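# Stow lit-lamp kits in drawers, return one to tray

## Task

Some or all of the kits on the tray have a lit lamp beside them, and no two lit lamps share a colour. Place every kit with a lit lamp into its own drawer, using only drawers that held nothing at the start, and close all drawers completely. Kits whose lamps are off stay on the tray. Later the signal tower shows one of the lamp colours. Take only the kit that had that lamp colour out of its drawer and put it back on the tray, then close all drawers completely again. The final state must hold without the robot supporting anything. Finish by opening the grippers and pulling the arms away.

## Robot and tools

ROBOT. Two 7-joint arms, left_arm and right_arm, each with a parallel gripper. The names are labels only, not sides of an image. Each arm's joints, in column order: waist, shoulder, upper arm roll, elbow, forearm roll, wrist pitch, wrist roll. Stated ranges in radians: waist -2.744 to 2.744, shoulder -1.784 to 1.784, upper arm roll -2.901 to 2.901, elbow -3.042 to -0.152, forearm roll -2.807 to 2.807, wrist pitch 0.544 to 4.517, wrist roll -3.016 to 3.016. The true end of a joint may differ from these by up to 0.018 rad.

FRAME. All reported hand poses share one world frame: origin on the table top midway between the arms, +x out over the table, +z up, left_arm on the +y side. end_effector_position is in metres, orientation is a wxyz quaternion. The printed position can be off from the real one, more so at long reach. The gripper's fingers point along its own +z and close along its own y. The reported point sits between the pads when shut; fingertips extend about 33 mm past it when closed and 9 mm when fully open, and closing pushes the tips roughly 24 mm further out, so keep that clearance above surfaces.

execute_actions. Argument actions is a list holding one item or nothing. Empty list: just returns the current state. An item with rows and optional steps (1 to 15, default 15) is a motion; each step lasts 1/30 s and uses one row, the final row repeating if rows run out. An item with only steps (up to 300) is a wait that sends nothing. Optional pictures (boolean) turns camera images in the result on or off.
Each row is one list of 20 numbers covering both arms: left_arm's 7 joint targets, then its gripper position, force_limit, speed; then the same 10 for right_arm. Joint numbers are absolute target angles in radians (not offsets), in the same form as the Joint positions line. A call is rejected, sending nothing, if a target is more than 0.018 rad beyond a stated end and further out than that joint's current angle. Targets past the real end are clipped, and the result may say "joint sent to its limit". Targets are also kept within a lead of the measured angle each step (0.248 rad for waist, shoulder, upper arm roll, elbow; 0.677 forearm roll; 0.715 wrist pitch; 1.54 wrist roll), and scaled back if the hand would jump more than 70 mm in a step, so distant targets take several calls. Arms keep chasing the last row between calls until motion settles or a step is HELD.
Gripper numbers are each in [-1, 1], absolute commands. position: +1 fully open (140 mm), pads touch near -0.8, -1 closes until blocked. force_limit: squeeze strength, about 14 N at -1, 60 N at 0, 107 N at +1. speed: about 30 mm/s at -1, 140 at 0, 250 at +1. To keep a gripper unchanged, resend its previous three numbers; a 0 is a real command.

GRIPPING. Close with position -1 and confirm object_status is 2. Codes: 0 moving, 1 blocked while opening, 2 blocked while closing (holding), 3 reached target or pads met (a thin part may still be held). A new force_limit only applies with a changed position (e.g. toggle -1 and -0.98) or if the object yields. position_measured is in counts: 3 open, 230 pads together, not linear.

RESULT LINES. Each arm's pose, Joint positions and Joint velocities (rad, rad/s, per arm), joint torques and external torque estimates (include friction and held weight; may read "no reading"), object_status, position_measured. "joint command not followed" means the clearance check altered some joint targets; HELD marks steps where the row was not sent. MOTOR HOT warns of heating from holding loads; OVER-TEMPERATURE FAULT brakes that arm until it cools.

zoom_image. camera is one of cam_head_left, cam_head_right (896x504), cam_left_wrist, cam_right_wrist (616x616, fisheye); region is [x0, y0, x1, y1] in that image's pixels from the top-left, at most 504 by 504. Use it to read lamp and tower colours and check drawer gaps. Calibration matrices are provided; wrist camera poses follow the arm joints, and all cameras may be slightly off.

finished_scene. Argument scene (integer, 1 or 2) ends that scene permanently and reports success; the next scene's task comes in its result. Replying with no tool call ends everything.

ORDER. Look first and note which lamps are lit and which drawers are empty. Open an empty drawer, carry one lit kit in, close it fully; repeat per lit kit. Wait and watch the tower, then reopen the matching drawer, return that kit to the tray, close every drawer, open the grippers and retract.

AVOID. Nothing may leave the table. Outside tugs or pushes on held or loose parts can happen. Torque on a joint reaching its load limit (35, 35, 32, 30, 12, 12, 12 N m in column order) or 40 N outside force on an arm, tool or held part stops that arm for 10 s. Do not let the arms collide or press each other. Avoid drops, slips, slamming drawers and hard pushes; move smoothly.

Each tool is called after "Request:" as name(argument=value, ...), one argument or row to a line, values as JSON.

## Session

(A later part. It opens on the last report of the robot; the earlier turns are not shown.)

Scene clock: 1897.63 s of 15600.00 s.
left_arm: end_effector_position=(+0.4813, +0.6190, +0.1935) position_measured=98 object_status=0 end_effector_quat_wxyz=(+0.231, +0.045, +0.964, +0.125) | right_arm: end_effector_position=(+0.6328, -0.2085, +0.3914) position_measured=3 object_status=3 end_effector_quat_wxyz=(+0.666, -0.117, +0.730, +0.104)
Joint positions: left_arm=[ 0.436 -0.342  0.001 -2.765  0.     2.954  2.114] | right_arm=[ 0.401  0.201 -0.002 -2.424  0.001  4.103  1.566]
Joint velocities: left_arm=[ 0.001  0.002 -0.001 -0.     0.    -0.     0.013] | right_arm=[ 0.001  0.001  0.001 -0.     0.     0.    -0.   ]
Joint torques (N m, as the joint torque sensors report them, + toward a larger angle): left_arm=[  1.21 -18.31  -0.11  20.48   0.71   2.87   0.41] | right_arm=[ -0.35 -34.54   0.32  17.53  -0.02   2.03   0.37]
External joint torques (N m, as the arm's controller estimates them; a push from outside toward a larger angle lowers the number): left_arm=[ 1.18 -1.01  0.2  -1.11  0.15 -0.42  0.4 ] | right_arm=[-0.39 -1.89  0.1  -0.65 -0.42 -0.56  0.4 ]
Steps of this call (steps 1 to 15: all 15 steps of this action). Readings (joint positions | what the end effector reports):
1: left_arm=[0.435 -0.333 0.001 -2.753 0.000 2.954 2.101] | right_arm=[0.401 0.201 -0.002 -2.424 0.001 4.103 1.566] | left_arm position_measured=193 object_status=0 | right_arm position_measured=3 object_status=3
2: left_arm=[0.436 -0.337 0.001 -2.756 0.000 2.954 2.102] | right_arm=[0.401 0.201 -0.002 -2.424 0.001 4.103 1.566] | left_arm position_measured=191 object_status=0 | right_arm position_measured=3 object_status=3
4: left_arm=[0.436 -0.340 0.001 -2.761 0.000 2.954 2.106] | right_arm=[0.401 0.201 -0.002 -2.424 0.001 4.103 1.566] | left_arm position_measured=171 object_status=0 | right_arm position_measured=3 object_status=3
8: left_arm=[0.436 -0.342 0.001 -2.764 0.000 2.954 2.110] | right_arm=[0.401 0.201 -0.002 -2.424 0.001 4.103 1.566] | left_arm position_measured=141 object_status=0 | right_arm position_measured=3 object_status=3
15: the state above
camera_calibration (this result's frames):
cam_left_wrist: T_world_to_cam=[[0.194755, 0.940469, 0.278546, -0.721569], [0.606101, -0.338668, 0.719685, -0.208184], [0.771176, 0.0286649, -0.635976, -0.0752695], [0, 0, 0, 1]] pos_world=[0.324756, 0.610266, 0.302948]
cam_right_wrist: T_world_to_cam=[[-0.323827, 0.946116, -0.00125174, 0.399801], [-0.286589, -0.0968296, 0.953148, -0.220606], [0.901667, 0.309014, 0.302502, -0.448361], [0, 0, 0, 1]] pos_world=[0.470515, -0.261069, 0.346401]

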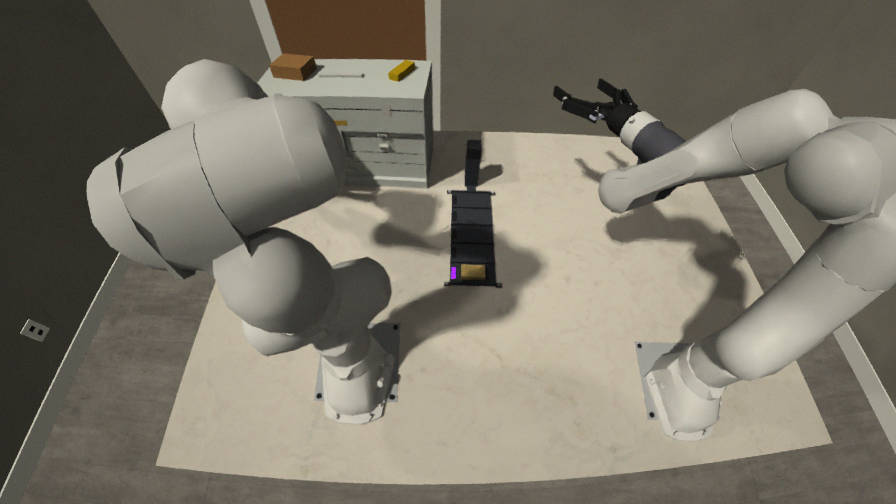

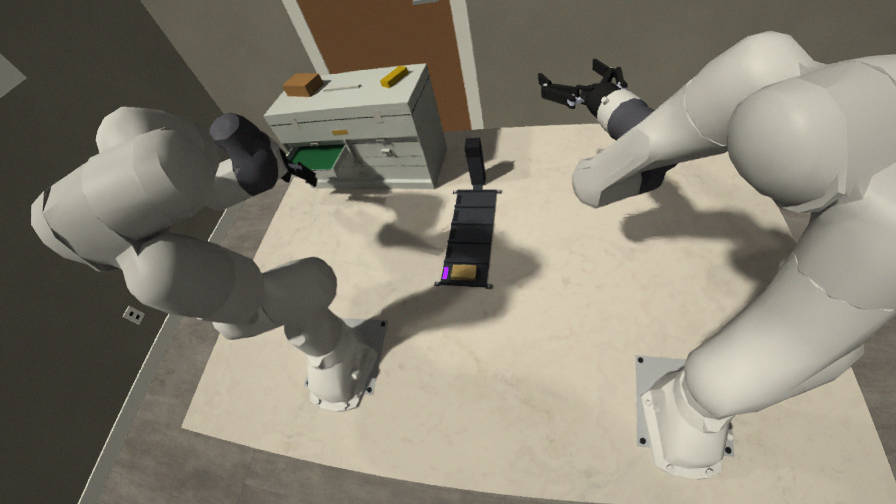

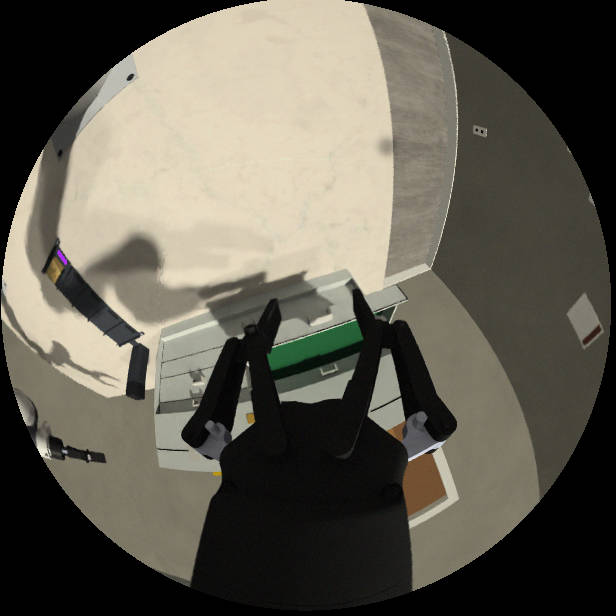

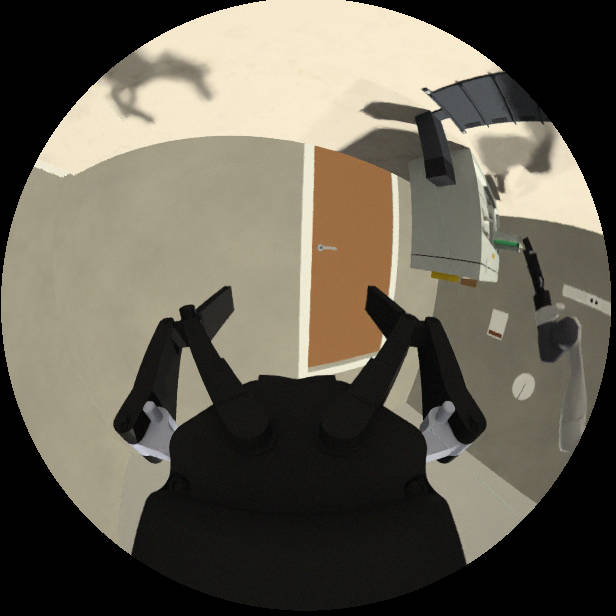

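Request:
execute_actions(
  actions=[
    {"rows":[[0.439,-0.344,0,-2.7665,0,2.45,2.0,0.25,0,0,0.4,0.2,0,-2.425,0,4.1,1.571,1,0,1]],"steps":15},
  ],
  pictures=false,
)

Request:
execute_actions(
  actions=[
    {"rows":[[-0.875,-0.344,0,-2.7665,0,2.42,0.715,0.25,0,0,0.4,0.2,0,-2.425,0,4.1,1.571,1,0,1]],"steps":15},
  ],
  pictures=false,
)

Request:
execute_actions(
  actions=[
    {"steps":45},
  ],
  pictures=false,
)

Request:
execute_actions(
  actions=[
    {"rows":[[-0.875,-0.2415,0,-2.751,0,2.506,0.715,0.25,0,0,0.4,0.2,0,-2.425,0,4.1,1.571,1,0,1]],"steps":15},
  ],
  pictures=false,
)

Request:
execute_actions(
  actions=[
    {"steps":20},
  ],
)

Scene clock: 1921.20 s of 15600.00 s.
left_arm: end_effector_position=(+0.3700, +0.5651, +0.1136) position_measured=98 object_status=3 end_effector_quat_wxyz=(+0.037, +0.008, +0.999, +0.018) | right_arm: end_effector_position=(+0.6328, -0.2085, +0.3914) position_measured=3 object_status=3 end_effector_quat_wxyz=(+0.666, -0.117, +0.730, +0.104)
Joint positions: left_arm=[ 0.436 -0.344  0.001 -2.766  0.     2.505  2.039] | right_arm=[ 0.401  0.201 -0.002 -2.424  0.001  4.103  1.566]
Joint velocities: left_arm=[ 0.    -0.    -0.001 -0.     0.    -0.31  -0.104] | right_arm=[ 0.001 -0.001 -0.     0.001  0.     0.001  0.001]
Joint torques (N m, as the joint torque sensors report them, + toward a larger angle): left_arm=[  0.5  -16.81  -0.3   20.15   0.72   2.12  -0.22] | right_arm=[ -0.03 -34.66  -0.03  17.4    0.03   2.07   0.36]
External joint torques (N m, as the arm's controller estimates them; a push from outside toward a larger angle lowers the number): left_arm=[ 0.5   0.21  0.03 -1.29  0.16 -0.64 -0.22] | right_arm=[-0.14 -1.88 -0.3  -0.82 -0.36 -0.54  0.38]
Steps of this call (steps 1 to 15: the robot went on to your last target; steps 16 to 90: nothing new was sent; then 20.07 s passed at rest; steps 91 to 105: all 15 steps of this action). Readings (joint positions | what the end effector reports):
91: left_arm=[0.436 -0.343 0.001 -2.763 0.000 2.921 2.114] | right_arm=[0.401 0.201 -0.002 -2.424 0.001 4.103 1.566] | left_arm position_measured=98 object_status=3 | right_arm position_measured=3 object_status=3
92: left_arm=[0.436 -0.344 0.001 -2.763 0.000 2.884 2.110] | right_arm=[0.401 0.201 -0.002 -2.424 0.001 4.103 1.566] | left_arm position_measured=98 object_status=3 | right_arm position_measured=3 object_status=3
94: left_arm=[0.436 -0.344 0.001 -2.763 0.000 2.810 2.100] | right_arm=[0.401 0.201 -0.002 -2.424 0.001 4.103 1.566] | left_arm position_measured=98 object_status=3 | right_arm position_measured=3 object_status=3
98: left_arm=[0.436 -0.344 0.001 -2.764 0.000 2.661 2.076] | right_arm=[0.401 0.201 -0.002 -2.424 0.001 4.103 1.566] | left_arm position_measured=98 object_status=3 | right_arm position_measured=3 object_status=3
105: the state above

Scene clock: 1921.70 s of 15600.00 s.
left_arm: end_effector_position=(+0.3638, +0.2533, +0.1070) position_measured=98 object_status=3 end_effector_quat_wxyz=(+0.007, -0.030, +1.000, -0.004) | right_arm: end_effector_position=(+0.6328, -0.2085, +0.3914) position_measured=3 object_status=3 end_effector_quat_wxyz=(+0.666, -0.117, +0.730, +0.104)
Joint positions: left_arm=[-0.385 -0.344  0.001 -2.765 -0.001  2.438  1.141] | right_arm=[ 0.401  0.201 -0.002 -2.424  0.001  4.103  1.566]
Joint velocities: left_arm=[-1.635  0.002 -0.083  0.003  0.001 -0.041 -0.991] | right_arm=[ 0.002 -0.    -0.001  0.    -0.001  0.    -0.   ]
Joint torques (N m, as the joint torque sensors report them, + toward a larger angle): left_arm=[  4.31 -16.2    3.77  20.31   0.84   1.66  -0.63] | right_arm=[ -0.12 -34.47   0.54  17.55  -0.01   2.01   0.37]
External joint torques (N m, as the arm's controller estimates them; a push from outside toward a larger angle lowers the number): left_arm=[-2.23  0.67 -0.24  0.82  0.35 -0.56 -0.65] | right_arm=[-0.24 -1.77  0.26 -0.64 -0.39 -0.59  0.39]
Steps of this call (steps 1 to 15: all 15 steps of this action). Readings (joint positions | what the end effector reports):
1: left_arm=[0.400 -0.344 0.013 -2.766 -0.001 2.495 1.951] | right_arm=[0.401 0.201 -0.002 -2.424 0.001 4.103 1.566] | left_arm position_measured=98 object_status=3 | right_arm position_measured=3 object_status=3
2: left_arm=[0.350 -0.344 0.013 -2.766 -0.001 2.487 1.865] | right_arm=[0.401 0.201 -0.002 -2.424 0.001 4.103 1.566] | left_arm position_measured=98 object_status=3 | right_arm position_measured=3 object_status=3
4: left_arm=[0.243 -0.344 0.009 -2.766 -0.001 2.473 1.709] | right_arm=[0.401 0.201 -0.002 -2.424 0.001 4.103 1.566] | left_arm position_measured=98 object_status=3 | right_arm position_measured=3 object_status=3
8: left_arm=[0.019 -0.344 0.004 -2.766 -0.001 2.454 1.449] | right_arm=[0.401 0.201 -0.002 -2.424 0.001 4.103 1.566] | left_arm position_measured=98 object_status=3 | right_arm position_measured=3 object_status=3
15: the state above

Scene clock: 1923.20 s of 15600.00 s.
left_arm: end_effector_position=(+0.2548, +0.1062, +0.1058) position_measured=98 object_status=3 end_effector_quat_wxyz=(+0.001, +0.007, +1.000, -0.001) | right_arm: end_effector_position=(+0.6328, -0.2085, +0.3914) position_measured=3 object_status=3 end_effector_quat_wxyz=(+0.666, -0.117, +0.730, +0.104)
Joint positions: left_arm=[-0.872 -0.344 -0.003 -2.765 -0.001  2.424  0.725] | right_arm=[ 0.401  0.201 -0.002 -2.424  0.001  4.103  1.566]
Joint velocities: left_arm=[ 0.    -0.     0.    -0.    -0.    -0.001 -0.011] | right_arm=[-0.    -0.001 -0.002  0.003  0.001 -0.001 -0.   ]
Joint torques (N m, as the joint torque sensors report them, + toward a larger angle): left_arm=[ -1.67 -15.64   1.11  19.6    0.8    1.94  -0.21] | right_arm=[ -0.42 -34.49   0.02  17.09  -0.01   2.07   0.37]
External joint torques (N m, as the arm's controller estimates them; a push from outside toward a larger angle lowers the number): left_arm=[-1.68  0.94  1.4  -1.26  0.28 -0.52 -0.21] | right_arm=[-0.35 -1.78 -0.1  -1.14 -0.43 -0.53  0.4 ]
Steps of this call (steps 1 to 45: the robot went on to your last target). Readings (joint positions | what the end effector reports):
1: left_arm=[-0.443 -0.344 0.001 -2.765 -0.001 2.437 1.109] | right_arm=[0.401 0.201 -0.002 -2.424 0.001 4.103 1.566] | left_arm position_measured=98 object_status=3 | right_arm position_measured=3 object_status=3
2: left_arm=[-0.502 -0.344 0.001 -2.765 -0.001 2.435 1.079] | right_arm=[0.401 0.201 -0.002 -2.424 0.001 4.103 1.566] | left_arm position_measured=98 object_status=3 | right_arm position_measured=3 object_status=3
4: left_arm=[-0.619 -0.344 0.001 -2.765 -0.001 2.434 1.027] | right_arm=[0.401 0.201 -0.002 -2.424 0.001 4.103 1.566] | left_arm position_measured=98 object_status=3 | right_arm position_measured=3 object_status=3
8: left_arm=[-0.820 -0.344 -0.006 -2.765 -0.001 2.430 0.926] | right_arm=[0.401 0.201 -0.002 -2.424 0.001 4.103 1.566] | left_arm position_measured=98 object_status=3 | right_arm position_measured=3 object_status=3
45: the state above

Scene clock: 1923.70 s of 15600.00 s.
left_arm: end_effector_position=(+0.2590, +0.1012, +0.0792) position_measured=98 object_status=3 end_effector_quat_wxyz=(-0.004, +0.006, +1.000, +0.004) | right_arm: end_effector_position=(+0.6328, -0.2085, +0.3914) position_measured=3 object_status=3 end_effector_quat_wxyz=(+0.666, -0.117, +0.730, +0.104)
Joint positions: left_arm=[-0.872 -0.244 -0.002 -2.753 -0.001  2.498  0.722] | right_arm=[ 0.401  0.201 -0.002 -2.424  0.001  4.103  1.566]
Joint velocities: left_arm=[-0.001  0.001 -0.001 -0.    -0.     0.025 -0.003] | right_arm=[-0.    -0.001 -0.     0.001  0.002  0.    -0.002]
Joint torques (N m, as the joint torque sensors report them, + toward a larger angle): left_arm=[ -2.37 -17.5    1.65  19.87   0.8    3.11  -0.33] | right_arm=[ -0.2  -34.51   0.43  17.29   0.05   2.05   0.32]
External joint torques (N m, as the arm's controller estimates them; a push from outside toward a larger angle lowers the number): left_arm=[-2.34  1.28  1.89  0.33  0.33  0.71 -0.33] | right_arm=[-0.23 -1.77  0.22 -0.95 -0.35 -0.55  0.34]
Steps of this call (steps 1 to 15: all 15 steps of this action). Readings (joint positions | what the end effector reports):
1: left_arm=[-0.872 -0.326 -0.002 -2.759 -0.001 2.438 0.725] | right_arm=[0.401 0.201 -0.002 -2.424 0.001 4.103 1.566] | left_arm position_measured=98 object_status=3 | right_arm position_measured=3 object_status=3
2: left_arm=[-0.872 -0.299 -0.002 -2.753 -0.001 2.451 0.725] | right_arm=[0.401 0.201 -0.002 -2.424 0.001 4.103 1.566] | left_arm position_measured=98 object_status=3 | right_arm position_measured=3 object_status=3
4: left_arm=[-0.872 -0.263 -0.002 -2.753 -0.001 2.467 0.724] | right_arm=[0.401 0.201 -0.002 -2.424 0.001 4.103 1.566] | left_arm position_measured=98 object_status=3 | right_arm position_measured=3 object_status=3
8: left_arm=[-0.872 -0.244 -0.002 -2.754 -0.001 2.485 0.723] | right_arm=[0.401 0.201 -0.002 -2.424 0.001 4.103 1.566] | left_arm position_measured=98 object_status=3 | right_arm position_measured=3 object_status=3
15: the state above

Scene clock: 1924.37 s of 15600.00 s.
left_arm: end_effector_position=(+0.2599, +0.1002, +0.0795) position_measured=98 object_status=3 end_effector_quat_wxyz=(-0.002, +0.005, +1.000, +0.003) | right_arm: end_effector_position=(+0.6328, -0.2085, +0.3914) position_measured=3 object_status=3 end_effector_quat_wxyz=(+0.666, -0.117, +0.730, +0.104)
Joint positions: left_arm=[-0.872 -0.244 -0.002 -2.752 -0.001  2.502  0.722] | right_arm=[ 0.401  0.201 -0.002 -2.424  0.001  4.103  1.566]
Joint velocities: left_arm=[ 0.     0.     0.001  0.     0.001  0.001 -0.   ] | right_arm=[-0.002  0.    -0.     0.001  0.     0.001  0.   ]
Joint torques (N m, as the joint torque sensors report them, + toward a larger angle): left_arm=[ -2.02 -17.46   1.82  20.48   0.84   3.11  -0.3 ] | right_arm=[ -0.22 -34.94   0.01  17.45   0.     2.08   0.32]
External joint torques (N m, as the arm's controller estimates them; a push from outside toward a larger angle lowers the number): left_arm=[-2.02  1.47  2.01  0.77  0.37  0.67 -0.3 ] | right_arm=[-0.17 -2.27 -0.12 -0.72 -0.41 -0.52  0.35]
Steps of this call (steps 1 to 15: the robot went on to your last target; steps 16 to 20: nothing new was sent). Readings (joint positions | what the end effector reports):
1: left_arm=[-0.872 -0.244 -0.002 -2.753 -0.001 2.498 0.722] | right_arm=[0.401 0.201 -0.002 -2.424 0.001 4.103 1.566] | left_arm position_measured=98 object_status=3 | right_arm position_measured=3 object_status=3
2: left_arm=[-0.872 -0.244 -0.002 -2.753 -0.001 2.499 0.722] | right_arm=[0.401 0.201 -0.002 -2.424 0.001 4.103 1.566] | left_arm position_measured=98 object_status=3 | right_arm position_measured=3 object_status=3
4: left_arm=[-0.872 -0.244 -0.002 -2.753 -0.001 2.500 0.722] | right_arm=[0.401 0.201 -0.002 -2.424 0.001 4.103 1.566] | left_arm position_measured=98 object_status=3 | right_arm position_measured=3 object_status=3
8: left_arm=[-0.872 -0.244 -0.002 -2.752 -0.001 2.501 0.722] | right_arm=[0.401 0.201 -0.002 -2.424 0.001 4.103 1.566] | left_arm position_measured=98 object_status=3 | right_arm position_measured=3 object_status=3
20: the state above
All arms were judged still, so your last target was given up. Only a new action makes them travel on or press farther. Fingers that are still opening or closing keep moving.
camera_calibration (this result's frames):
cam_left_wrist: T_world_to_cam=[[0.169458, 0.98421, -0.0511365, -0.130383], [0.900209, -0.133459, 0.414502, -0.240429], [0.401132, -0.116274, -0.908611, 0.170262], [0, 0, 0, 1]] pos_world=[0.170233, 0.116033, 0.247693]
cam_right_wrist: T_world_to_cam=[[-0.323827, 0.946116, -0.00125152, 0.3998], [-0.286588, -0.0968297, 0.953148, -0.220606], [0.901667, 0.309014, 0.302502, -0.448361], [0, 0, 0, 1]] pos_world=[0.470515, -0.261069, 0.346401]

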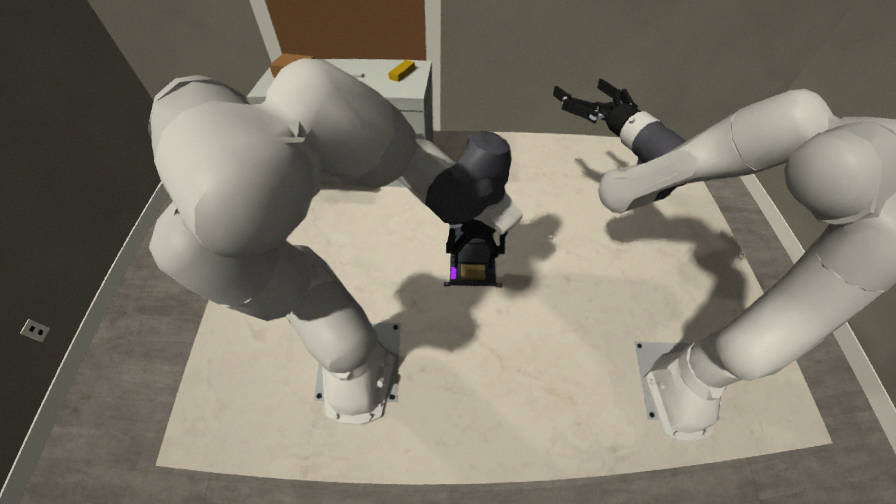

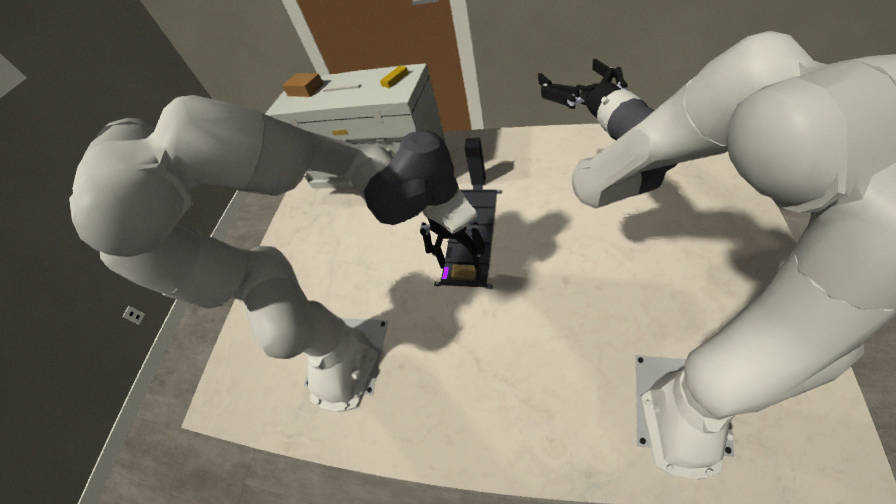

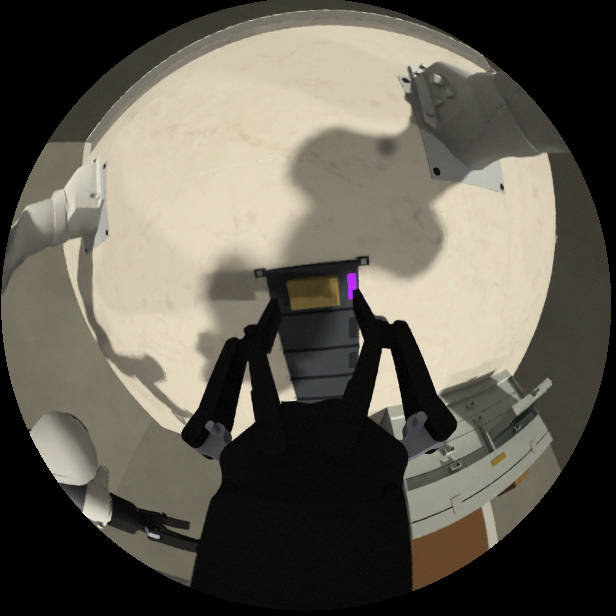

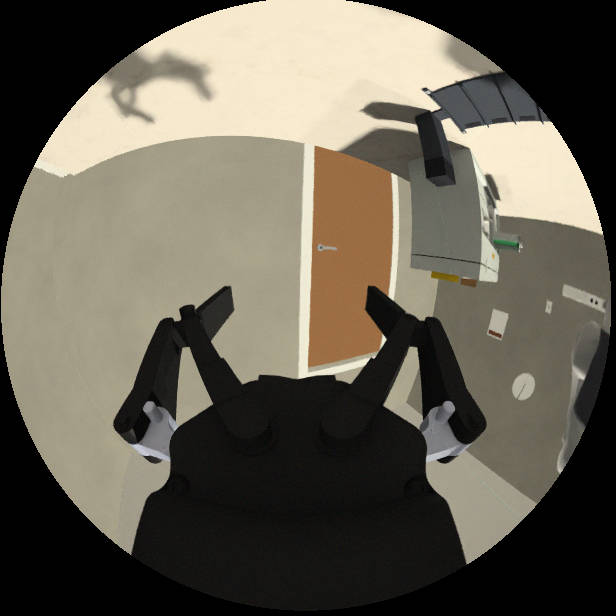

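Request:
execute_actions(
  actions=[
    {"rows":[[-0.881,-0.225,0,-2.754,0,2.56,0.71,0.25,0,0,0.4,0.2,0,-2.425,0,4.1,1.571,1,0,1],[-0.881,-0.21,0,-2.757,0,2.58,0.71,0.25,0,0,0.4,0.2,0,-2.425,0,4.1,1.571,1,0,1],[-0.881,-0.195,0,-2.76,0,2.6,0.71,0.25,0,0,0.4,0.2,0,-2.425,0,4.1,1.571,1,0,1],[-0.881,-0.18,0,-2.762,0,2.62,0.71,0.25,0,0,0.4,0.2,0,-2.425,0,4.1,1.571,1,0,1],[-0.881,-0.165,0,-2.764,0,2.64,0.71,0.25,0,0,0.4,0.2,0,-2.425,0,4.1,1.571,1,0,1],[-0.881,-0.15,0,-2.766,0,2.655,0.71,0.25,0,0,0.4,0.2,0,-2.425,0,4.1,1.571,1,0,1],[-0.881,-0.135,0,-2.768,0,2.665,0.71,0.25,0,0,0.4,0.2,0,-2.425,0,4.1,1.571,1,0,1],[-0.881,-0.12,0,-2.77,0,2.665,0.71,0.25,0,0,0.4,0.2,0,-2.425,0,4.1,1.571,1,0,1],[-0.881,-0.112,0,-2.771,0,2.665,0.71,0.25,0,0,0.4,0.2,0,-2.425,0,4.1,1.571,1,0,1]],"steps":15},
  ],
  pictures=false,
)

Request:
execute_actions(
  actions=[
    {"steps":15},
  ],
)

Scene clock: 1937.80 s of 15600.00 s.
left_arm: end_effector_position=(+0.2577, +0.0994, +0.0355) position_measured=98 object_status=3 end_effector_quat_wxyz=(-0.003, +0.006, +1.000, +0.004) | right_arm: end_effector_position=(+0.6328, -0.2085, +0.3914) position_measured=3 object_status=3 end_effector_quat_wxyz=(+0.666, -0.117, +0.730, +0.104)
Joint positions: left_arm=[-0.878 -0.114 -0.002 -2.771 -0.001  2.646  0.718] | right_arm=[ 0.401  0.201 -0.002 -2.424  0.001  4.103  1.566]
Joint velocities: left_arm=[-0.001  0.005  0.     0.001  0.     0.086 -0.004] | right_arm=[ 0.001 -0.001  0.001 -0.001 -0.     0.     0.   ]
Joint torques (N m, as the joint torque sensors report them, + toward a larger angle): left_arm=[ -2.41 -20.15   1.36  16.79   0.8    3.2   -0.33] | right_arm=[ -0.24 -34.99   0.35  17.51   0.06   2.08   0.31]
External joint torques (N m, as the arm's controller estimates them; a push from outside toward a larger angle lowers the number): left_arm=[-2.33  1.42  1.53 -0.88  0.43  0.77 -0.33] | right_arm=[-0.27 -2.27  0.15 -0.66 -0.34 -0.52  0.34]
Steps of this call (steps 1 to 90: nothing new was sent; then 9.93 s passed at rest; steps 91 to 105: all 15 steps of this action). Readings (joint positions | what the end effector reports):
91: left_arm=[-0.873 -0.240 -0.002 -2.752 -0.001 2.511 0.721] | right_arm=[0.401 0.201 -0.002 -2.424 0.001 4.103 1.566] | left_arm position_measured=98 object_status=3 | right_arm position_measured=3 object_status=3
92: left_arm=[-0.875 -0.233 -0.002 -2.752 -0.001 2.523 0.721] | right_arm=[0.401 0.201 -0.002 -2.424 0.001 4.103 1.566] | left_arm position_measured=98 object_status=3 | right_arm position_measured=3 object_status=3
94: left_arm=[-0.877 -0.211 -0.002 -2.754 -0.001 2.551 0.720] | right_arm=[0.401 0.201 -0.002 -2.424 0.001 4.103 1.566] | left_arm position_measured=98 object_status=3 | right_arm position_measured=3 object_status=3
98: left_arm=[-0.878 -0.154 -0.002 -2.763 -0.001 2.607 0.719] | right_arm=[0.401 0.201 -0.002 -2.424 0.001 4.103 1.566] | left_arm position_measured=98 object_status=3 | right_arm position_measured=3 object_status=3
105: the state above

Scene clock: 1938.30 s of 15600.00 s.
left_arm: end_effector_position=(+0.2605, +0.0961, +0.0367) position_measured=98 object_status=3 end_effector_quat_wxyz=(+0.001, +0.006, +1.000, -0.001) | right_arm: end_effector_position=(+0.6328, -0.2085, +0.3914) position_measured=3 object_status=3 end_effector_quat_wxyz=(+0.666, -0.117, +0.730, +0.104)
Joint positions: left_arm=[-0.878 -0.114 -0.002 -2.771 -0.001  2.66   0.717] | right_arm=[ 0.401  0.201 -0.002 -2.424  0.001  4.103  1.566]
Joint velocities: left_arm=[-0.001 -0.001 -0.     0.001 -0.     0.005  0.   ] | right_arm=[ 0.001  0.001 -0.001  0.     0.001  0.     0.001]
Joint torques (N m, as the joint torque sensors report them, + toward a larger angle): left_arm=[ -1.84 -20.37   1.44  16.98   0.71   3.26  -0.31] | right_arm=[ -0.03 -35.05  -0.07  17.5    0.05   2.08   0.32]
External joint torques (N m, as the arm's controller estimates them; a push from outside toward a larger angle lowers the number): left_arm=[-1.83  1.03  1.55 -0.6   0.34  0.79 -0.31] | right_arm=[ 0.04 -2.51 -0.18 -0.61 -0.37 -0.51  0.34]
Steps of this call (steps 1 to 15: the robot went on to your last target). Readings (joint positions | what the end effector reports):
1: left_arm=[-0.878 -0.114 -0.002 -2.771 -0.001 2.649 0.718] | right_arm=[0.401 0.201 -0.002 -2.424 0.001 4.103 1.566] | left_arm position_measured=98 object_status=3 | right_arm position_measured=3 object_status=3
2: left_arm=[-0.878 -0.114 -0.002 -2.771 -0.001 2.651 0.718] | right_arm=[0.401 0.201 -0.002 -2.424 0.001 4.103 1.566] | left_arm position_measured=98 object_status=3 | right_arm position_measured=3 object_status=3
4: left_arm=[-0.878 -0.114 -0.002 -2.771 -0.001 2.654 0.717] | right_arm=[0.401 0.201 -0.002 -2.424 0.001 4.103 1.566] | left_arm position_measured=98 object_status=3 | right_arm position_measured=3 object_status=3
8: left_arm=[-0.878 -0.114 -0.002 -2.771 -0.001 2.658 0.717] | right_arm=[0.401 0.201 -0.002 -2.424 0.001 4.103 1.566] | left_arm position_measured=98 object_status=3 | right_arm position_measured=3 object_status=3
15: the state above
camera_calibration (this result's frames):
cam_left_wrist: T_world_to_cam=[[0.170378, 0.983684, -0.0577644, -0.128569], [0.897483, -0.130711, 0.421236, -0.223613], [0.406813, -0.123612, -0.90511, 0.129656], [0, 0, 0, 1]] pos_world=[0.169849, 0.113269, 0.20412]
cam_right_wrist: T_world_to_cam=[[-0.323827, 0.946116, -0.00125149, 0.3998], [-0.286588, -0.0968297, 0.953148, -0.220606], [0.901667, 0.309014, 0.302502, -0.448361], [0, 0, 0, 1]] pos_world=[0.470515, -0.261069, 0.346401]

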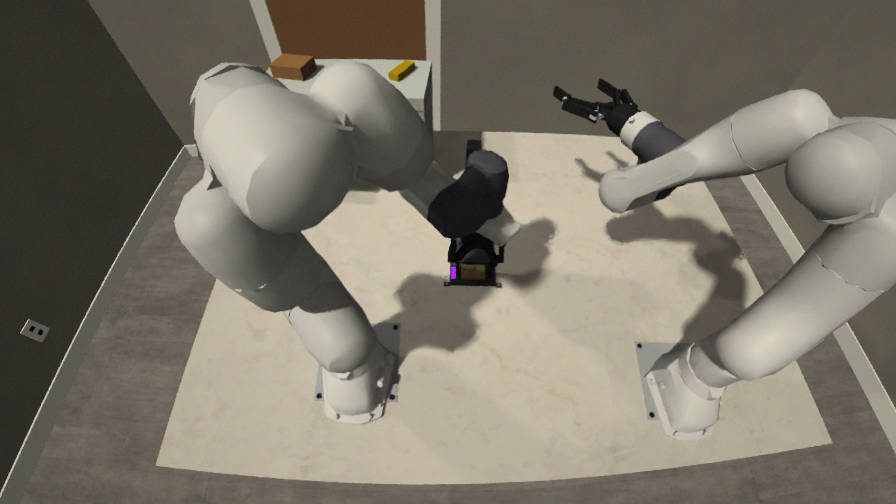

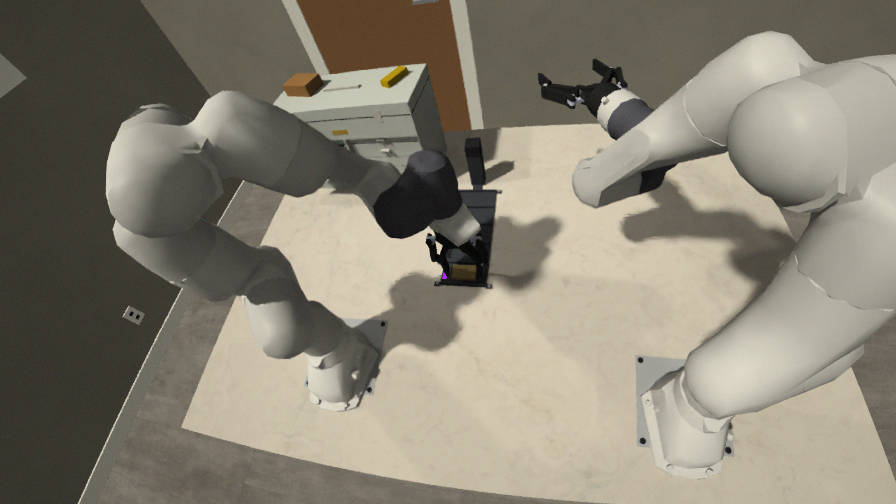

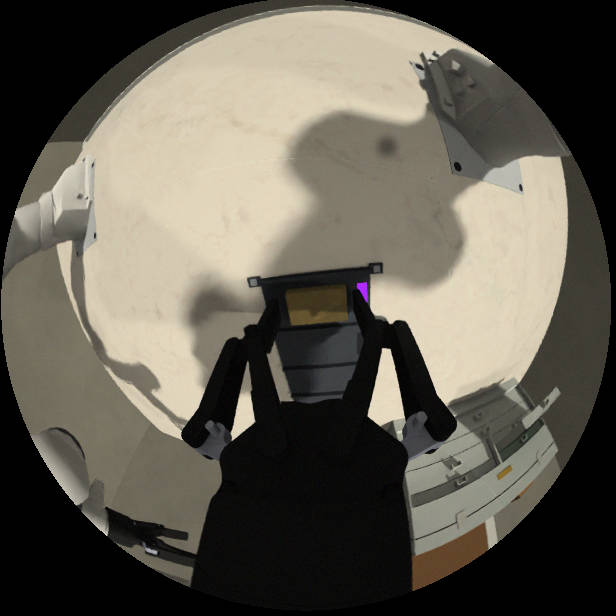

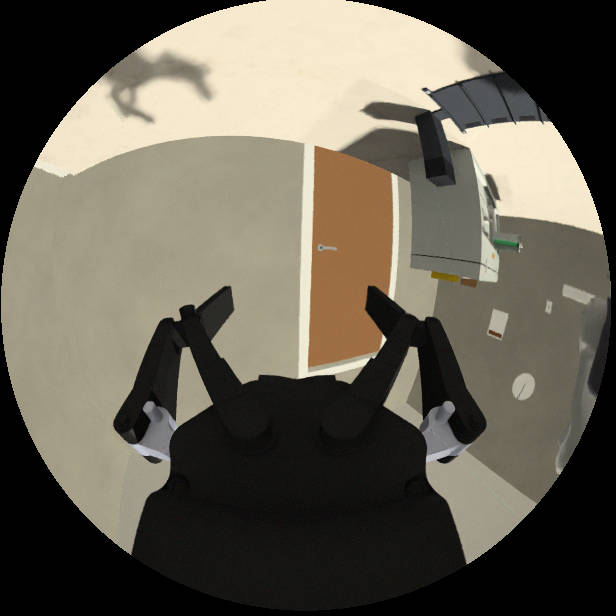

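Request:
execute_actions(
  actions=[
    {"rows":[[-0.881,-0.112,0,-2.771,0,2.665,0.71,-1,0,0,0.4,0.2,0,-2.425,0,4.1,1.571,1,0,1]],"steps":15},
  ],
  pictures=false,
)

Request:
execute_actions(
  actions=[
    {"rows":[[-0.881,-0.125,0,-2.77,0,2.61,0.71,-1,0,0,0.4,0.2,0,-2.425,0,4.1,1.571,1,0,1],[-0.881,-0.14,0,-2.768,0,2.59,0.71,-1,0,0,0.4,0.2,0,-2.425,0,4.1,1.571,1,0,1],[-0.881,-0.155,0,-2.766,0,2.57,0.71,-1,0,0,0.4,0.2,0,-2.425,0,4.1,1.571,1,0,1],[-0.881,-0.17,0,-2.764,0,2.55,0.71,-1,0,0,0.4,0.2,0,-2.425,0,4.1,1.571,1,0,1],[-0.881,-0.185,0,-2.762,0,2.535,0.71,-1,0,0,0.4,0.2,0,-2.425,0,4.1,1.571,1,0,1],[-0.881,-0.2,0,-2.76,0,2.52,0.71,-1,0,0,0.4,0.2,0,-2.425,0,4.1,1.571,1,0,1],[-0.881,-0.215,0,-2.757,0,2.5,0.71,-1,0,0,0.4,0.2,0,-2.425,0,4.1,1.571,1,0,1],[-0.881,-0.23,0,-2.754,0,2.48,0.71,-1,0,0,0.4,0.2,0,-2.425,0,4.1,1.571,1,0,1],[-0.881,-0.245,0,-2.75,0,2.46,0.71,-1,0,0,0.4,0.2,0,-2.425,0,4.1,1.571,1,0,1],[-0.881,-0.27,0,-2.72,0,2.4,0.71,-1,0,0,0.4,0.2,0,-2.425,0,4.1,1.571,1,0,1],[-0.881,-0.3,0,-2.67,0,2.3,0.71,-1,0,0,0.4,0.2,0,-2.425,0,4.1,1.571,1,0,1],[-0.881,-0.33,0,-2.6,0,2.2,0.71,-1,0,0,0.4,0.2,0,-2.425,0,4.1,1.571,1,0,1],[-0.881,-0.36,0,-2.52,0,2.1,0.71,-1,0,0,0.4,0.2,0,-2.425,0,4.1,1.571,1,0,1],[-0.881,-0.398,0,-2.328,0,1.93,0.71,-1,0,0,0.4,0.2,0,-2.425,0,4.1,1.571,1,0,1]],"steps":15},
  ],
  pictures=false,
)

Request:
execute_actions(
  actions=[
    {"rows":[[0.372,-0.398,0,-2.328,0,1.93,2.0,-1,0,0,0.4,0.2,0,-2.425,0,4.1,1.571,1,0,1]],"steps":15},
  ],
  pictures=false,
)

Request:
execute_actions(
  actions=[
    {"steps":45},
  ],
  pictures=false,
)

Scene clock: 1971.43 s of 15600.00 s.
left_arm: end_effector_position=(+0.2609, +0.0956, +0.0371) position_measured=133 object_status=2 end_effector_quat_wxyz=(+0.001, +0.006, +1.000, -0.002) | right_arm: end_effector_position=(+0.6328, -0.2085, +0.3914) position_measured=3 object_status=3 end_effector_quat_wxyz=(+0.666, -0.117, +0.730, +0.104)
Joint positions: left_arm=[-0.878 -0.115 -0.002 -2.771 -0.001  2.661  0.717] | right_arm=[ 0.401  0.201 -0.002 -2.424  0.001  4.103  1.566]
Joint velocities: left_arm=[ 0.    -0.001 -0.    -0.001 -0.001  0.    -0.001] | right_arm=[ 0.001  0.     0.001 -0.001 -0.001  0.     0.001]
Joint torques (N m, as the joint torque sensors report them, + toward a larger angle): left_arm=[ -2.36 -18.72   1.71  17.05   0.83   3.3   -0.23] | right_arm=[ -0.31 -34.35   0.15  17.42   0.03   2.05   0.36]
External joint torques (N m, as the arm's controller estimates them; a push from outside toward a larger angle lowers the number): left_arm=[-2.37  2.62  1.79 -0.45  0.47  0.84 -0.23] | right_arm=[-0.41 -1.68 -0.11 -0.73 -0.36 -0.55  0.39]
Steps of this call (steps 1 to 15: the robot went on to your last target; steps 16 to 90: nothing new was sent; then 29.63 s passed at rest; steps 91 to 105: all 15 steps of this action). Readings (joint positions | what the end effector reports):
91: left_arm=[-0.878 -0.114 -0.002 -2.771 -0.001 2.661 0.717] | right_arm=[0.401 0.201 -0.002 -2.424 0.001 4.103 1.566] | left_arm position_measured=98 object_status=0 | right_arm position_measured=3 object_status=3
92: left_arm=[-0.878 -0.114 -0.002 -2.771 -0.001 2.661 0.717] | right_arm=[0.401 0.201 -0.002 -2.424 0.001 4.103 1.566] | left_arm position_measured=104 object_status=0 | right_arm position_measured=3 object_status=3
94: left_arm=[-0.878 -0.114 -0.002 -2.771 -0.001 2.661 0.717] | right_arm=[0.401 0.201 -0.002 -2.424 0.001 4.103 1.566] | left_arm position_measured=120 object_status=0 | right_arm position_measured=3 object_status=3
98: left_arm=[-0.878 -0.115 -0.002 -2.771 -0.001 2.661 0.717] | right_arm=[0.401 0.201 -0.002 -2.424 0.001 4.103 1.566] | left_arm position_measured=133 object_status=0 | right_arm position_measured=3 object_status=3
105: the state above

Scene clock: 1971.93 s of 15600.00 s.
left_arm: end_effector_position=(+0.2902, +0.0612, +0.1708) position_measured=133 object_status=2 end_effector_quat_wxyz=(+0.015, +0.006, +1.000, -0.017) | right_arm: end_effector_position=(+0.6328, -0.2085, +0.3914) position_measured=3 object_status=3 end_effector_quat_wxyz=(+0.666, -0.117, +0.730, +0.104)
Joint positions: left_arm=[-0.878 -0.323 -0.002 -2.564 -0.001  2.286  0.717] | right_arm=[ 0.401  0.201 -0.002 -2.424  0.001  4.103  1.566]
Joint velocities: left_arm=[-0.    -0.509 -0.     1.411 -0.    -1.146 -0.002] | right_arm=[0.001 0.    0.    0.002 0.001 0.    0.   ]
Joint torques (N m, as the joint torque sensors report them, + toward a larger angle): left_arm=[ -1.66 -17.98   0.54  15.59   0.83   0.69  -0.12] | right_arm=[ -0.64 -34.62   0.04  17.65   0.04   2.05   0.37]
External joint torques (N m, as the arm's controller estimates them; a push from outside toward a larger angle lowers the number): left_arm=[-1.58 -2.46  0.91  1.36  0.19 -0.59 -0.12] | right_arm=[-0.74 -1.95 -0.24 -0.53 -0.35 -0.54  0.4 ]
Steps of this call (steps 1 to 15: all 15 steps of this action). Readings (joint positions | what the end effector reports):
1: left_arm=[-0.878 -0.117 -0.002 -2.771 -0.001 2.654 0.717] | right_arm=[0.401 0.201 -0.002 -2.424 0.001 4.103 1.566] | left_arm position_measured=133 object_status=2 | right_arm position_measured=3 object_status=3
2: left_arm=[-0.878 -0.121 -0.002 -2.771 -0.001 2.643 0.717] | right_arm=[0.401 0.201 -0.002 -2.424 0.001 4.103 1.566] | left_arm position_measured=133 object_status=2 | right_arm position_measured=3 object_status=3
4: left_arm=[-0.878 -0.140 -0.002 -2.770 -0.001 2.616 0.717] | right_arm=[0.401 0.201 -0.002 -2.424 0.001 4.103 1.566] | left_arm position_measured=133 object_status=2 | right_arm position_measured=3 object_status=3
8: left_arm=[-0.878 -0.195 -0.002 -2.763 -0.001 2.557 0.717] | right_arm=[0.401 0.201 -0.002 -2.424 0.001 4.103 1.566] | left_arm position_measured=133 object_status=2 | right_arm position_measured=3 object_status=3
15: the state above

Scene clock: 1972.43 s of 15600.00 s.
left_arm: end_effector_position=(+0.4497, +0.2838, +0.2808) position_measured=133 object_status=2 end_effector_quat_wxyz=(+0.034, +0.065, +0.997, -0.006) | right_arm: end_effector_position=(+0.6328, -0.2085, +0.3914) position_measured=3 object_status=3 end_effector_quat_wxyz=(+0.666, -0.117, +0.730, +0.104)
Joint positions: left_arm=[-0.249 -0.392 -0.003 -2.338 -0.001  2.014  1.463] | right_arm=[ 0.401  0.201 -0.002 -2.424  0.001  4.103  1.566]
Joint velocities: left_arm=[ 1.336 -0.     0.077  0.048 -0.001 -0.257  1.01 ] | right_arm=[-0.001  0.001 -0.001 -0.001  0.001 -0.001 -0.001]
Joint torques (N m, as the joint torque sensors report them, + toward a larger angle): left_arm=[ -4.09 -20.72  -2.14  24.03   1.09   2.04   0.68] | right_arm=[ -0.11 -34.61   0.49  17.5    0.04   2.03   0.35]
External joint torques (N m, as the arm's controller estimates them; a push from outside toward a larger angle lowers the number): left_arm=[ 1.04 -1.83  1.59  0.44  0.37 -0.35  0.69] | right_arm=[-0.07 -1.99  0.34 -0.61 -0.37 -0.56  0.38]
Steps of this call (steps 1 to 15: all 15 steps of this action). Readings (joint positions | what the end effector reports):
1: left_arm=[-0.856 -0.338 -0.011 -2.522 -0.001 2.259 0.772] | right_arm=[0.401 0.201 -0.002 -2.424 0.001 4.103 1.566] | left_arm position_measured=133 object_status=2 | right_arm position_measured=3 object_status=3
2: left_arm=[-0.823 -0.350 -0.014 -2.488 -0.001 2.233 0.834] | right_arm=[0.401 0.201 -0.002 -2.424 0.001 4.103 1.566] | left_arm position_measured=133 object_status=2 | right_arm position_measured=3 object_status=3
4: left_arm=[-0.744 -0.367 -0.013 -2.432 -0.001 2.183 0.955] | right_arm=[0.401 0.201 -0.002 -2.424 0.001 4.103 1.566] | left_arm position_measured=133 object_status=2 | right_arm position_measured=3 object_status=3
8: left_arm=[-0.572 -0.386 -0.008 -2.370 -0.001 2.102 1.173] | right_arm=[0.401 0.201 -0.002 -2.424 0.001 4.103 1.566] | left_arm position_measured=133 object_status=2 | right_arm position_measured=3 object_status=3
15: the state above

Scene clock: 1973.93 s of 15600.00 s.
left_arm: end_effector_position=(+0.4083, +0.5522, +0.2777) position_measured=133 object_status=2 end_effector_quat_wxyz=(-0.001, +0.015, +1.000, -0.001) | right_arm: end_effector_position=(+0.6328, -0.2085, +0.3914) position_measured=3 object_status=3 end_effector_quat_wxyz=(+0.666, -0.117, +0.730, +0.104)
Joint positions: left_arm=[ 0.369 -0.395  0.003 -2.331 -0.     1.933  1.988] | right_arm=[ 0.401  0.201 -0.002 -2.424  0.001  4.103  1.566]
Joint velocities: left_arm=[-0.001 -0.002  0.     0.    -0.001 -0.     0.017] | right_arm=[ 0.    -0.    -0.001  0.001 -0.001  0.    -0.   ]
Joint torques (N m, as the joint torque sensors report them, + toward a larger angle): left_arm=[  1.62 -20.26  -1.59  25.     1.11   2.02   0.6 ] | right_arm=[ -0.12 -34.95   0.12  17.28  -0.03   2.03   0.37]
External joint torques (N m, as the arm's controller estimates them; a push from outside toward a larger angle lowers the number): left_arm=[ 1.62 -2.06 -1.19  0.73  0.33 -0.39  0.6 ] | right_arm=[-0.15 -2.34 -0.09 -0.87 -0.43 -0.56  0.4 ]
Steps of this call (steps 1 to 45: the robot went on to your last target). Readings (joint positions | what the end effector reports):
1: left_arm=[-0.202 -0.392 -0.003 -2.336 -0.001 2.006 1.496] | right_arm=[0.401 0.201 -0.002 -2.424 0.001 4.103 1.566] | left_arm position_measured=133 object_status=2 | right_arm position_measured=3 object_status=3
2: left_arm=[-0.153 -0.392 -0.002 -2.335 -0.001 1.998 1.528] | right_arm=[0.401 0.201 -0.002 -2.424 0.001 4.103 1.566] | left_arm position_measured=133 object_status=2 | right_arm position_measured=3 object_status=3
4: left_arm=[-0.056 -0.392 -0.002 -2.334 -0.001 1.986 1.585] | right_arm=[0.401 0.201 -0.002 -2.424 0.001 4.103 1.566] | left_arm position_measured=133 object_status=2 | right_arm position_measured=3 object_status=3
8: left_arm=[0.143 -0.392 -0.001 -2.332 -0.001 1.967 1.681] | right_arm=[0.401 0.201 -0.002 -2.424 0.001 4.103 1.566] | left_arm position_measured=133 object_status=2 | right_arm position_measured=3 object_status=3
45: the state above

Request:
execute_actions(
  actions=[
    {"rows":[[0.372,-0.35,0,-2.276,0,1.926,2.0,-1,0,0,0.4,0.2,0,-2.425,0,4.1,1.571,1,0,1],[0.372,-0.302,0,-2.224,0,1.922,2.0,-1,0,0,0.4,0.2,0,-2.425,0,4.1,1.571,1,0,1],[0.372,-0.254,0,-2.172,0,1.918,2.0,-1,0,0,0.4,0.2,0,-2.425,0,4.1,1.571,1,0,1],[0.372,-0.206,0,-2.12,0,1.914,2.0,-1,0,0,0.4,0.2,0,-2.425,0,4.1,1.571,1,0,1],[0.372,-0.158,0,-2.068,0,1.91,2.0,-1,0,0,0.4,0.2,0,-2.425,0,4.1,1.571,1,0,1],[0.372,-0.11,0,-2.016,0,1.906,2.0,-1,0,0,0.4,0.2,0,-2.425,0,4.1,1.571,1,0,1],[0.372,-0.062,0,-1.964,0,1.902,2.0,-1,0,0,0.4,0.2,0,-2.425,0,4.1,1.571,1,0,1],[0.372,-0.014,0,-1.912,0,1.898,2.0,-1,0,0,0.4,0.2,0,-2.425,0,4.1,1.571,1,0,1],[0.372,0.034,0,-1.86,0,1.894,2.0,-1,0,0,0.4,0.2,0,-2.425,0,4.1,1.571,1,0,1],[0.372,0.082,0,-1.809,0,1.889,2.0,-1,0,0,0.4,0.2,0,-2.425,0,4.1,1.571,1,0,1]],"steps":15},
  ],
  pictures=false,
)

Request:
execute_actions(
  actions=[
    {"steps":20},
  ],
)

Scene clock: 1997.77 s of 15600.00 s.
left_arm: end_effector_position=(+0.5499, +0.6099, +0.2742) position_measured=133 object_status=2 end_effector_quat_wxyz=(-0.003, +0.018, +1.000, -0.001) | right_arm: end_effector_position=(+0.6328, -0.2085, +0.3914) position_measured=3 object_status=3 end_effector_quat_wxyz=(+0.666, -0.117, +0.730, +0.104)
Joint positions: left_arm=[ 0.37   0.078  0.002 -1.828 -0.     1.9    1.993] | right_arm=[ 0.401  0.201 -0.002 -2.424  0.001  4.103  1.566]
Joint velocities: left_arm=[ 0.001  0.147  0.     0.151 -0.001 -0.054 -0.002] | right_arm=[-0.     0.    -0.001 -0.     0.001  0.001  0.001]
Joint torques (N m, as the joint torque sensors report them, + toward a larger angle): left_arm=[  1.04 -39.68  -1.55  27.92   1.1    2.15   0.41] | right_arm=[ -0.66 -34.58  -0.03  17.69  -0.03   2.12   0.31]
External joint torques (N m, as the arm's controller estimates them; a push from outside toward a larger angle lowers the number): left_arm=[ 0.92  0.85 -1.76  1.48  0.27 -0.39  0.41] | right_arm=[-0.62 -1.99 -0.17 -0.44 -0.44 -0.47  0.34]
Steps of this call (steps 1 to 15: the robot went on to your last target; steps 16 to 90: nothing new was sent; then 20.33 s passed at rest; steps 91 to 105: all 15 steps of this action). Readings (joint positions | what the end effector reports):
91: left_arm=[0.369 -0.386 0.002 -2.318 -0.000 1.930 1.993] | right_arm=[0.401 0.201 -0.002 -2.424 0.001 4.103 1.566] | left_arm position_measured=133 object_status=2 | right_arm position_measured=3 object_status=3
92: left_arm=[0.369 -0.363 0.002 -2.291 -0.000 1.928 1.993] | right_arm=[0.401 0.201 -0.002 -2.424 0.001 4.103 1.566] | left_arm position_measured=133 object_status=2 | right_arm position_measured=3 object_status=3
94: left_arm=[0.369 -0.295 0.002 -2.211 -0.000 1.924 1.993] | right_arm=[0.401 0.201 -0.002 -2.424 0.001 4.103 1.566] | left_arm position_measured=133 object_status=2 | right_arm position_measured=3 object_status=3
98: left_arm=[0.370 -0.116 0.002 -2.017 -0.000 1.915 1.993] | right_arm=[0.401 0.201 -0.002 -2.424 0.001 4.103 1.566] | left_arm position_measured=133 object_status=2 | right_arm position_measured=3 object_status=3
105: the state above

Scene clock: 1998.43 s of 15600.00 s.
left_arm: end_effector_position=(+0.5528, +0.6111, +0.2784) position_measured=133 object_status=2 end_effector_quat_wxyz=(-0.001, +0.018, +1.000, -0.001) | right_arm: end_effector_position=(+0.6328, -0.2085, +0.3914) position_measured=3 object_status=3 end_effector_quat_wxyz=(+0.666, -0.117, +0.730, +0.104)
Joint positions: left_arm=[ 0.37   0.083  0.002 -1.812 -0.     1.892  1.993] | right_arm=[ 0.401  0.201 -0.002 -2.424  0.001  4.103  1.566]
Joint velocities: left_arm=[ 0.001  0.    -0.001  0.    -0.    -0.     0.   ] | right_arm=[ 0.    -0.001  0.     0.     0.    -0.001  0.   ]
Joint torques (N m, as the joint torque sensors report them, + toward a larger angle): left_arm=[  1.27 -35.37  -0.72  25.66   1.13   1.94   0.4 ] | right_arm=[ -0.33 -34.59   0.34  17.3   -0.01   2.11   0.36]
External joint torques (N m, as the arm's controller estimates them; a push from outside toward a larger angle lowers the number): left_arm=[ 1.36 -0.55 -0.72  1.39  0.33 -0.46  0.4 ] | right_arm=[-0.34 -1.89  0.16 -0.88 -0.41 -0.48  0.39]
Steps of this call (steps 1 to 20: the robot went on to your last target). Readings (joint positions | what the end effector reports):
1: left_arm=[0.370 0.081 0.002 -1.824 -0.000 1.899 1.993] | right_arm=[0.401 0.201 -0.002 -2.424 0.001 4.103 1.566] | left_arm position_measured=133 object_status=2 | right_arm position_measured=3 object_status=3
2: left_arm=[0.370 0.083 0.002 -1.820 -0.000 1.897 1.993] | right_arm=[0.401 0.201 -0.002 -2.424 0.001 4.103 1.566] | left_arm position_measured=133 object_status=2 | right_arm position_measured=3 object_status=3
4: left_arm=[0.370 0.083 0.002 -1.815 -0.000 1.896 1.993] | right_arm=[0.401 0.201 -0.002 -2.424 0.001 4.103 1.566] | left_arm position_measured=133 object_status=2 | right_arm position_measured=3 object_status=3
8: left_arm=[0.370 0.083 0.002 -1.812 -0.000 1.894 1.993] | right_arm=[0.401 0.201 -0.002 -2.424 0.001 4.103 1.566] | left_arm position_measured=133 object_status=2 | right_arm position_measured=3 object_status=3
20: the state above
camera_calibration (this result's frames):
cam_left_wrist: T_world_to_cam=[[0.194664, 0.979198, -0.0572537, -0.681846], [0.895539, -0.153614, 0.417628, -0.504348], [0.400145, -0.13257, -0.906813, 0.302807], [0, 0, 0, 1]] pos_world=[0.463227, 0.63033, 0.446181]
cam_right_wrist: T_world_to_cam=[[-0.323827, 0.946116, -0.00125151, 0.3998], [-0.286588, -0.0968296, 0.953148, -0.220606], [0.901667, 0.309014, 0.302501, -0.448361], [0, 0, 0, 1]] pos_world=[0.470515, -0.261069, 0.346401]

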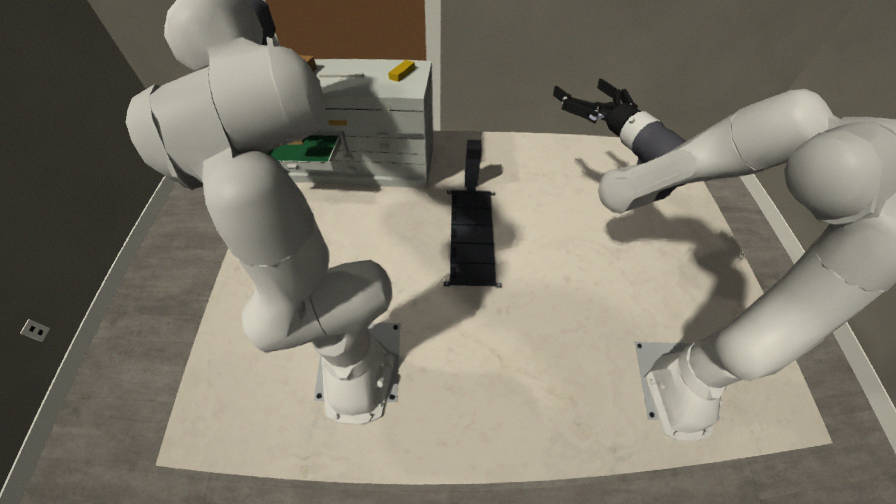

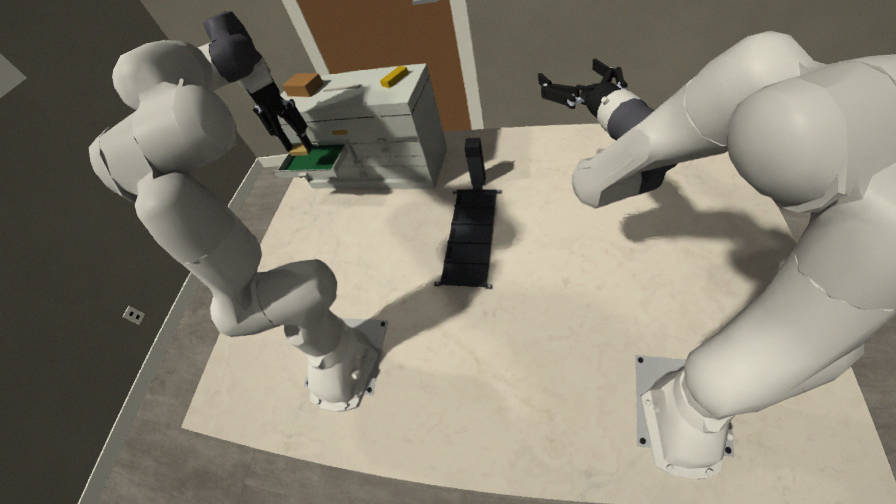

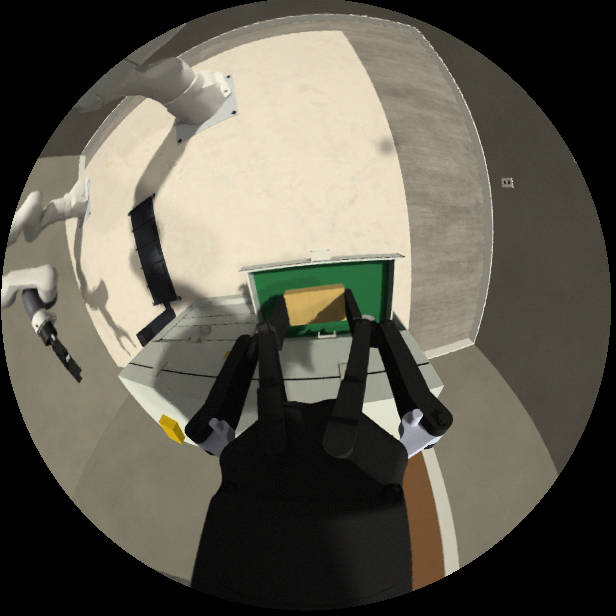

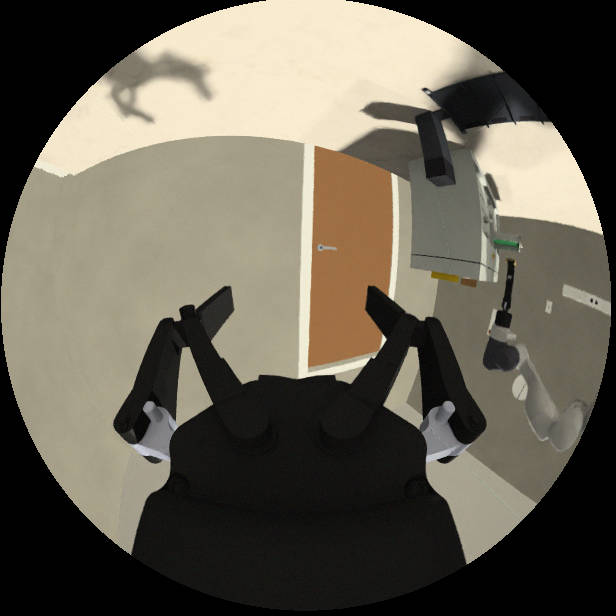

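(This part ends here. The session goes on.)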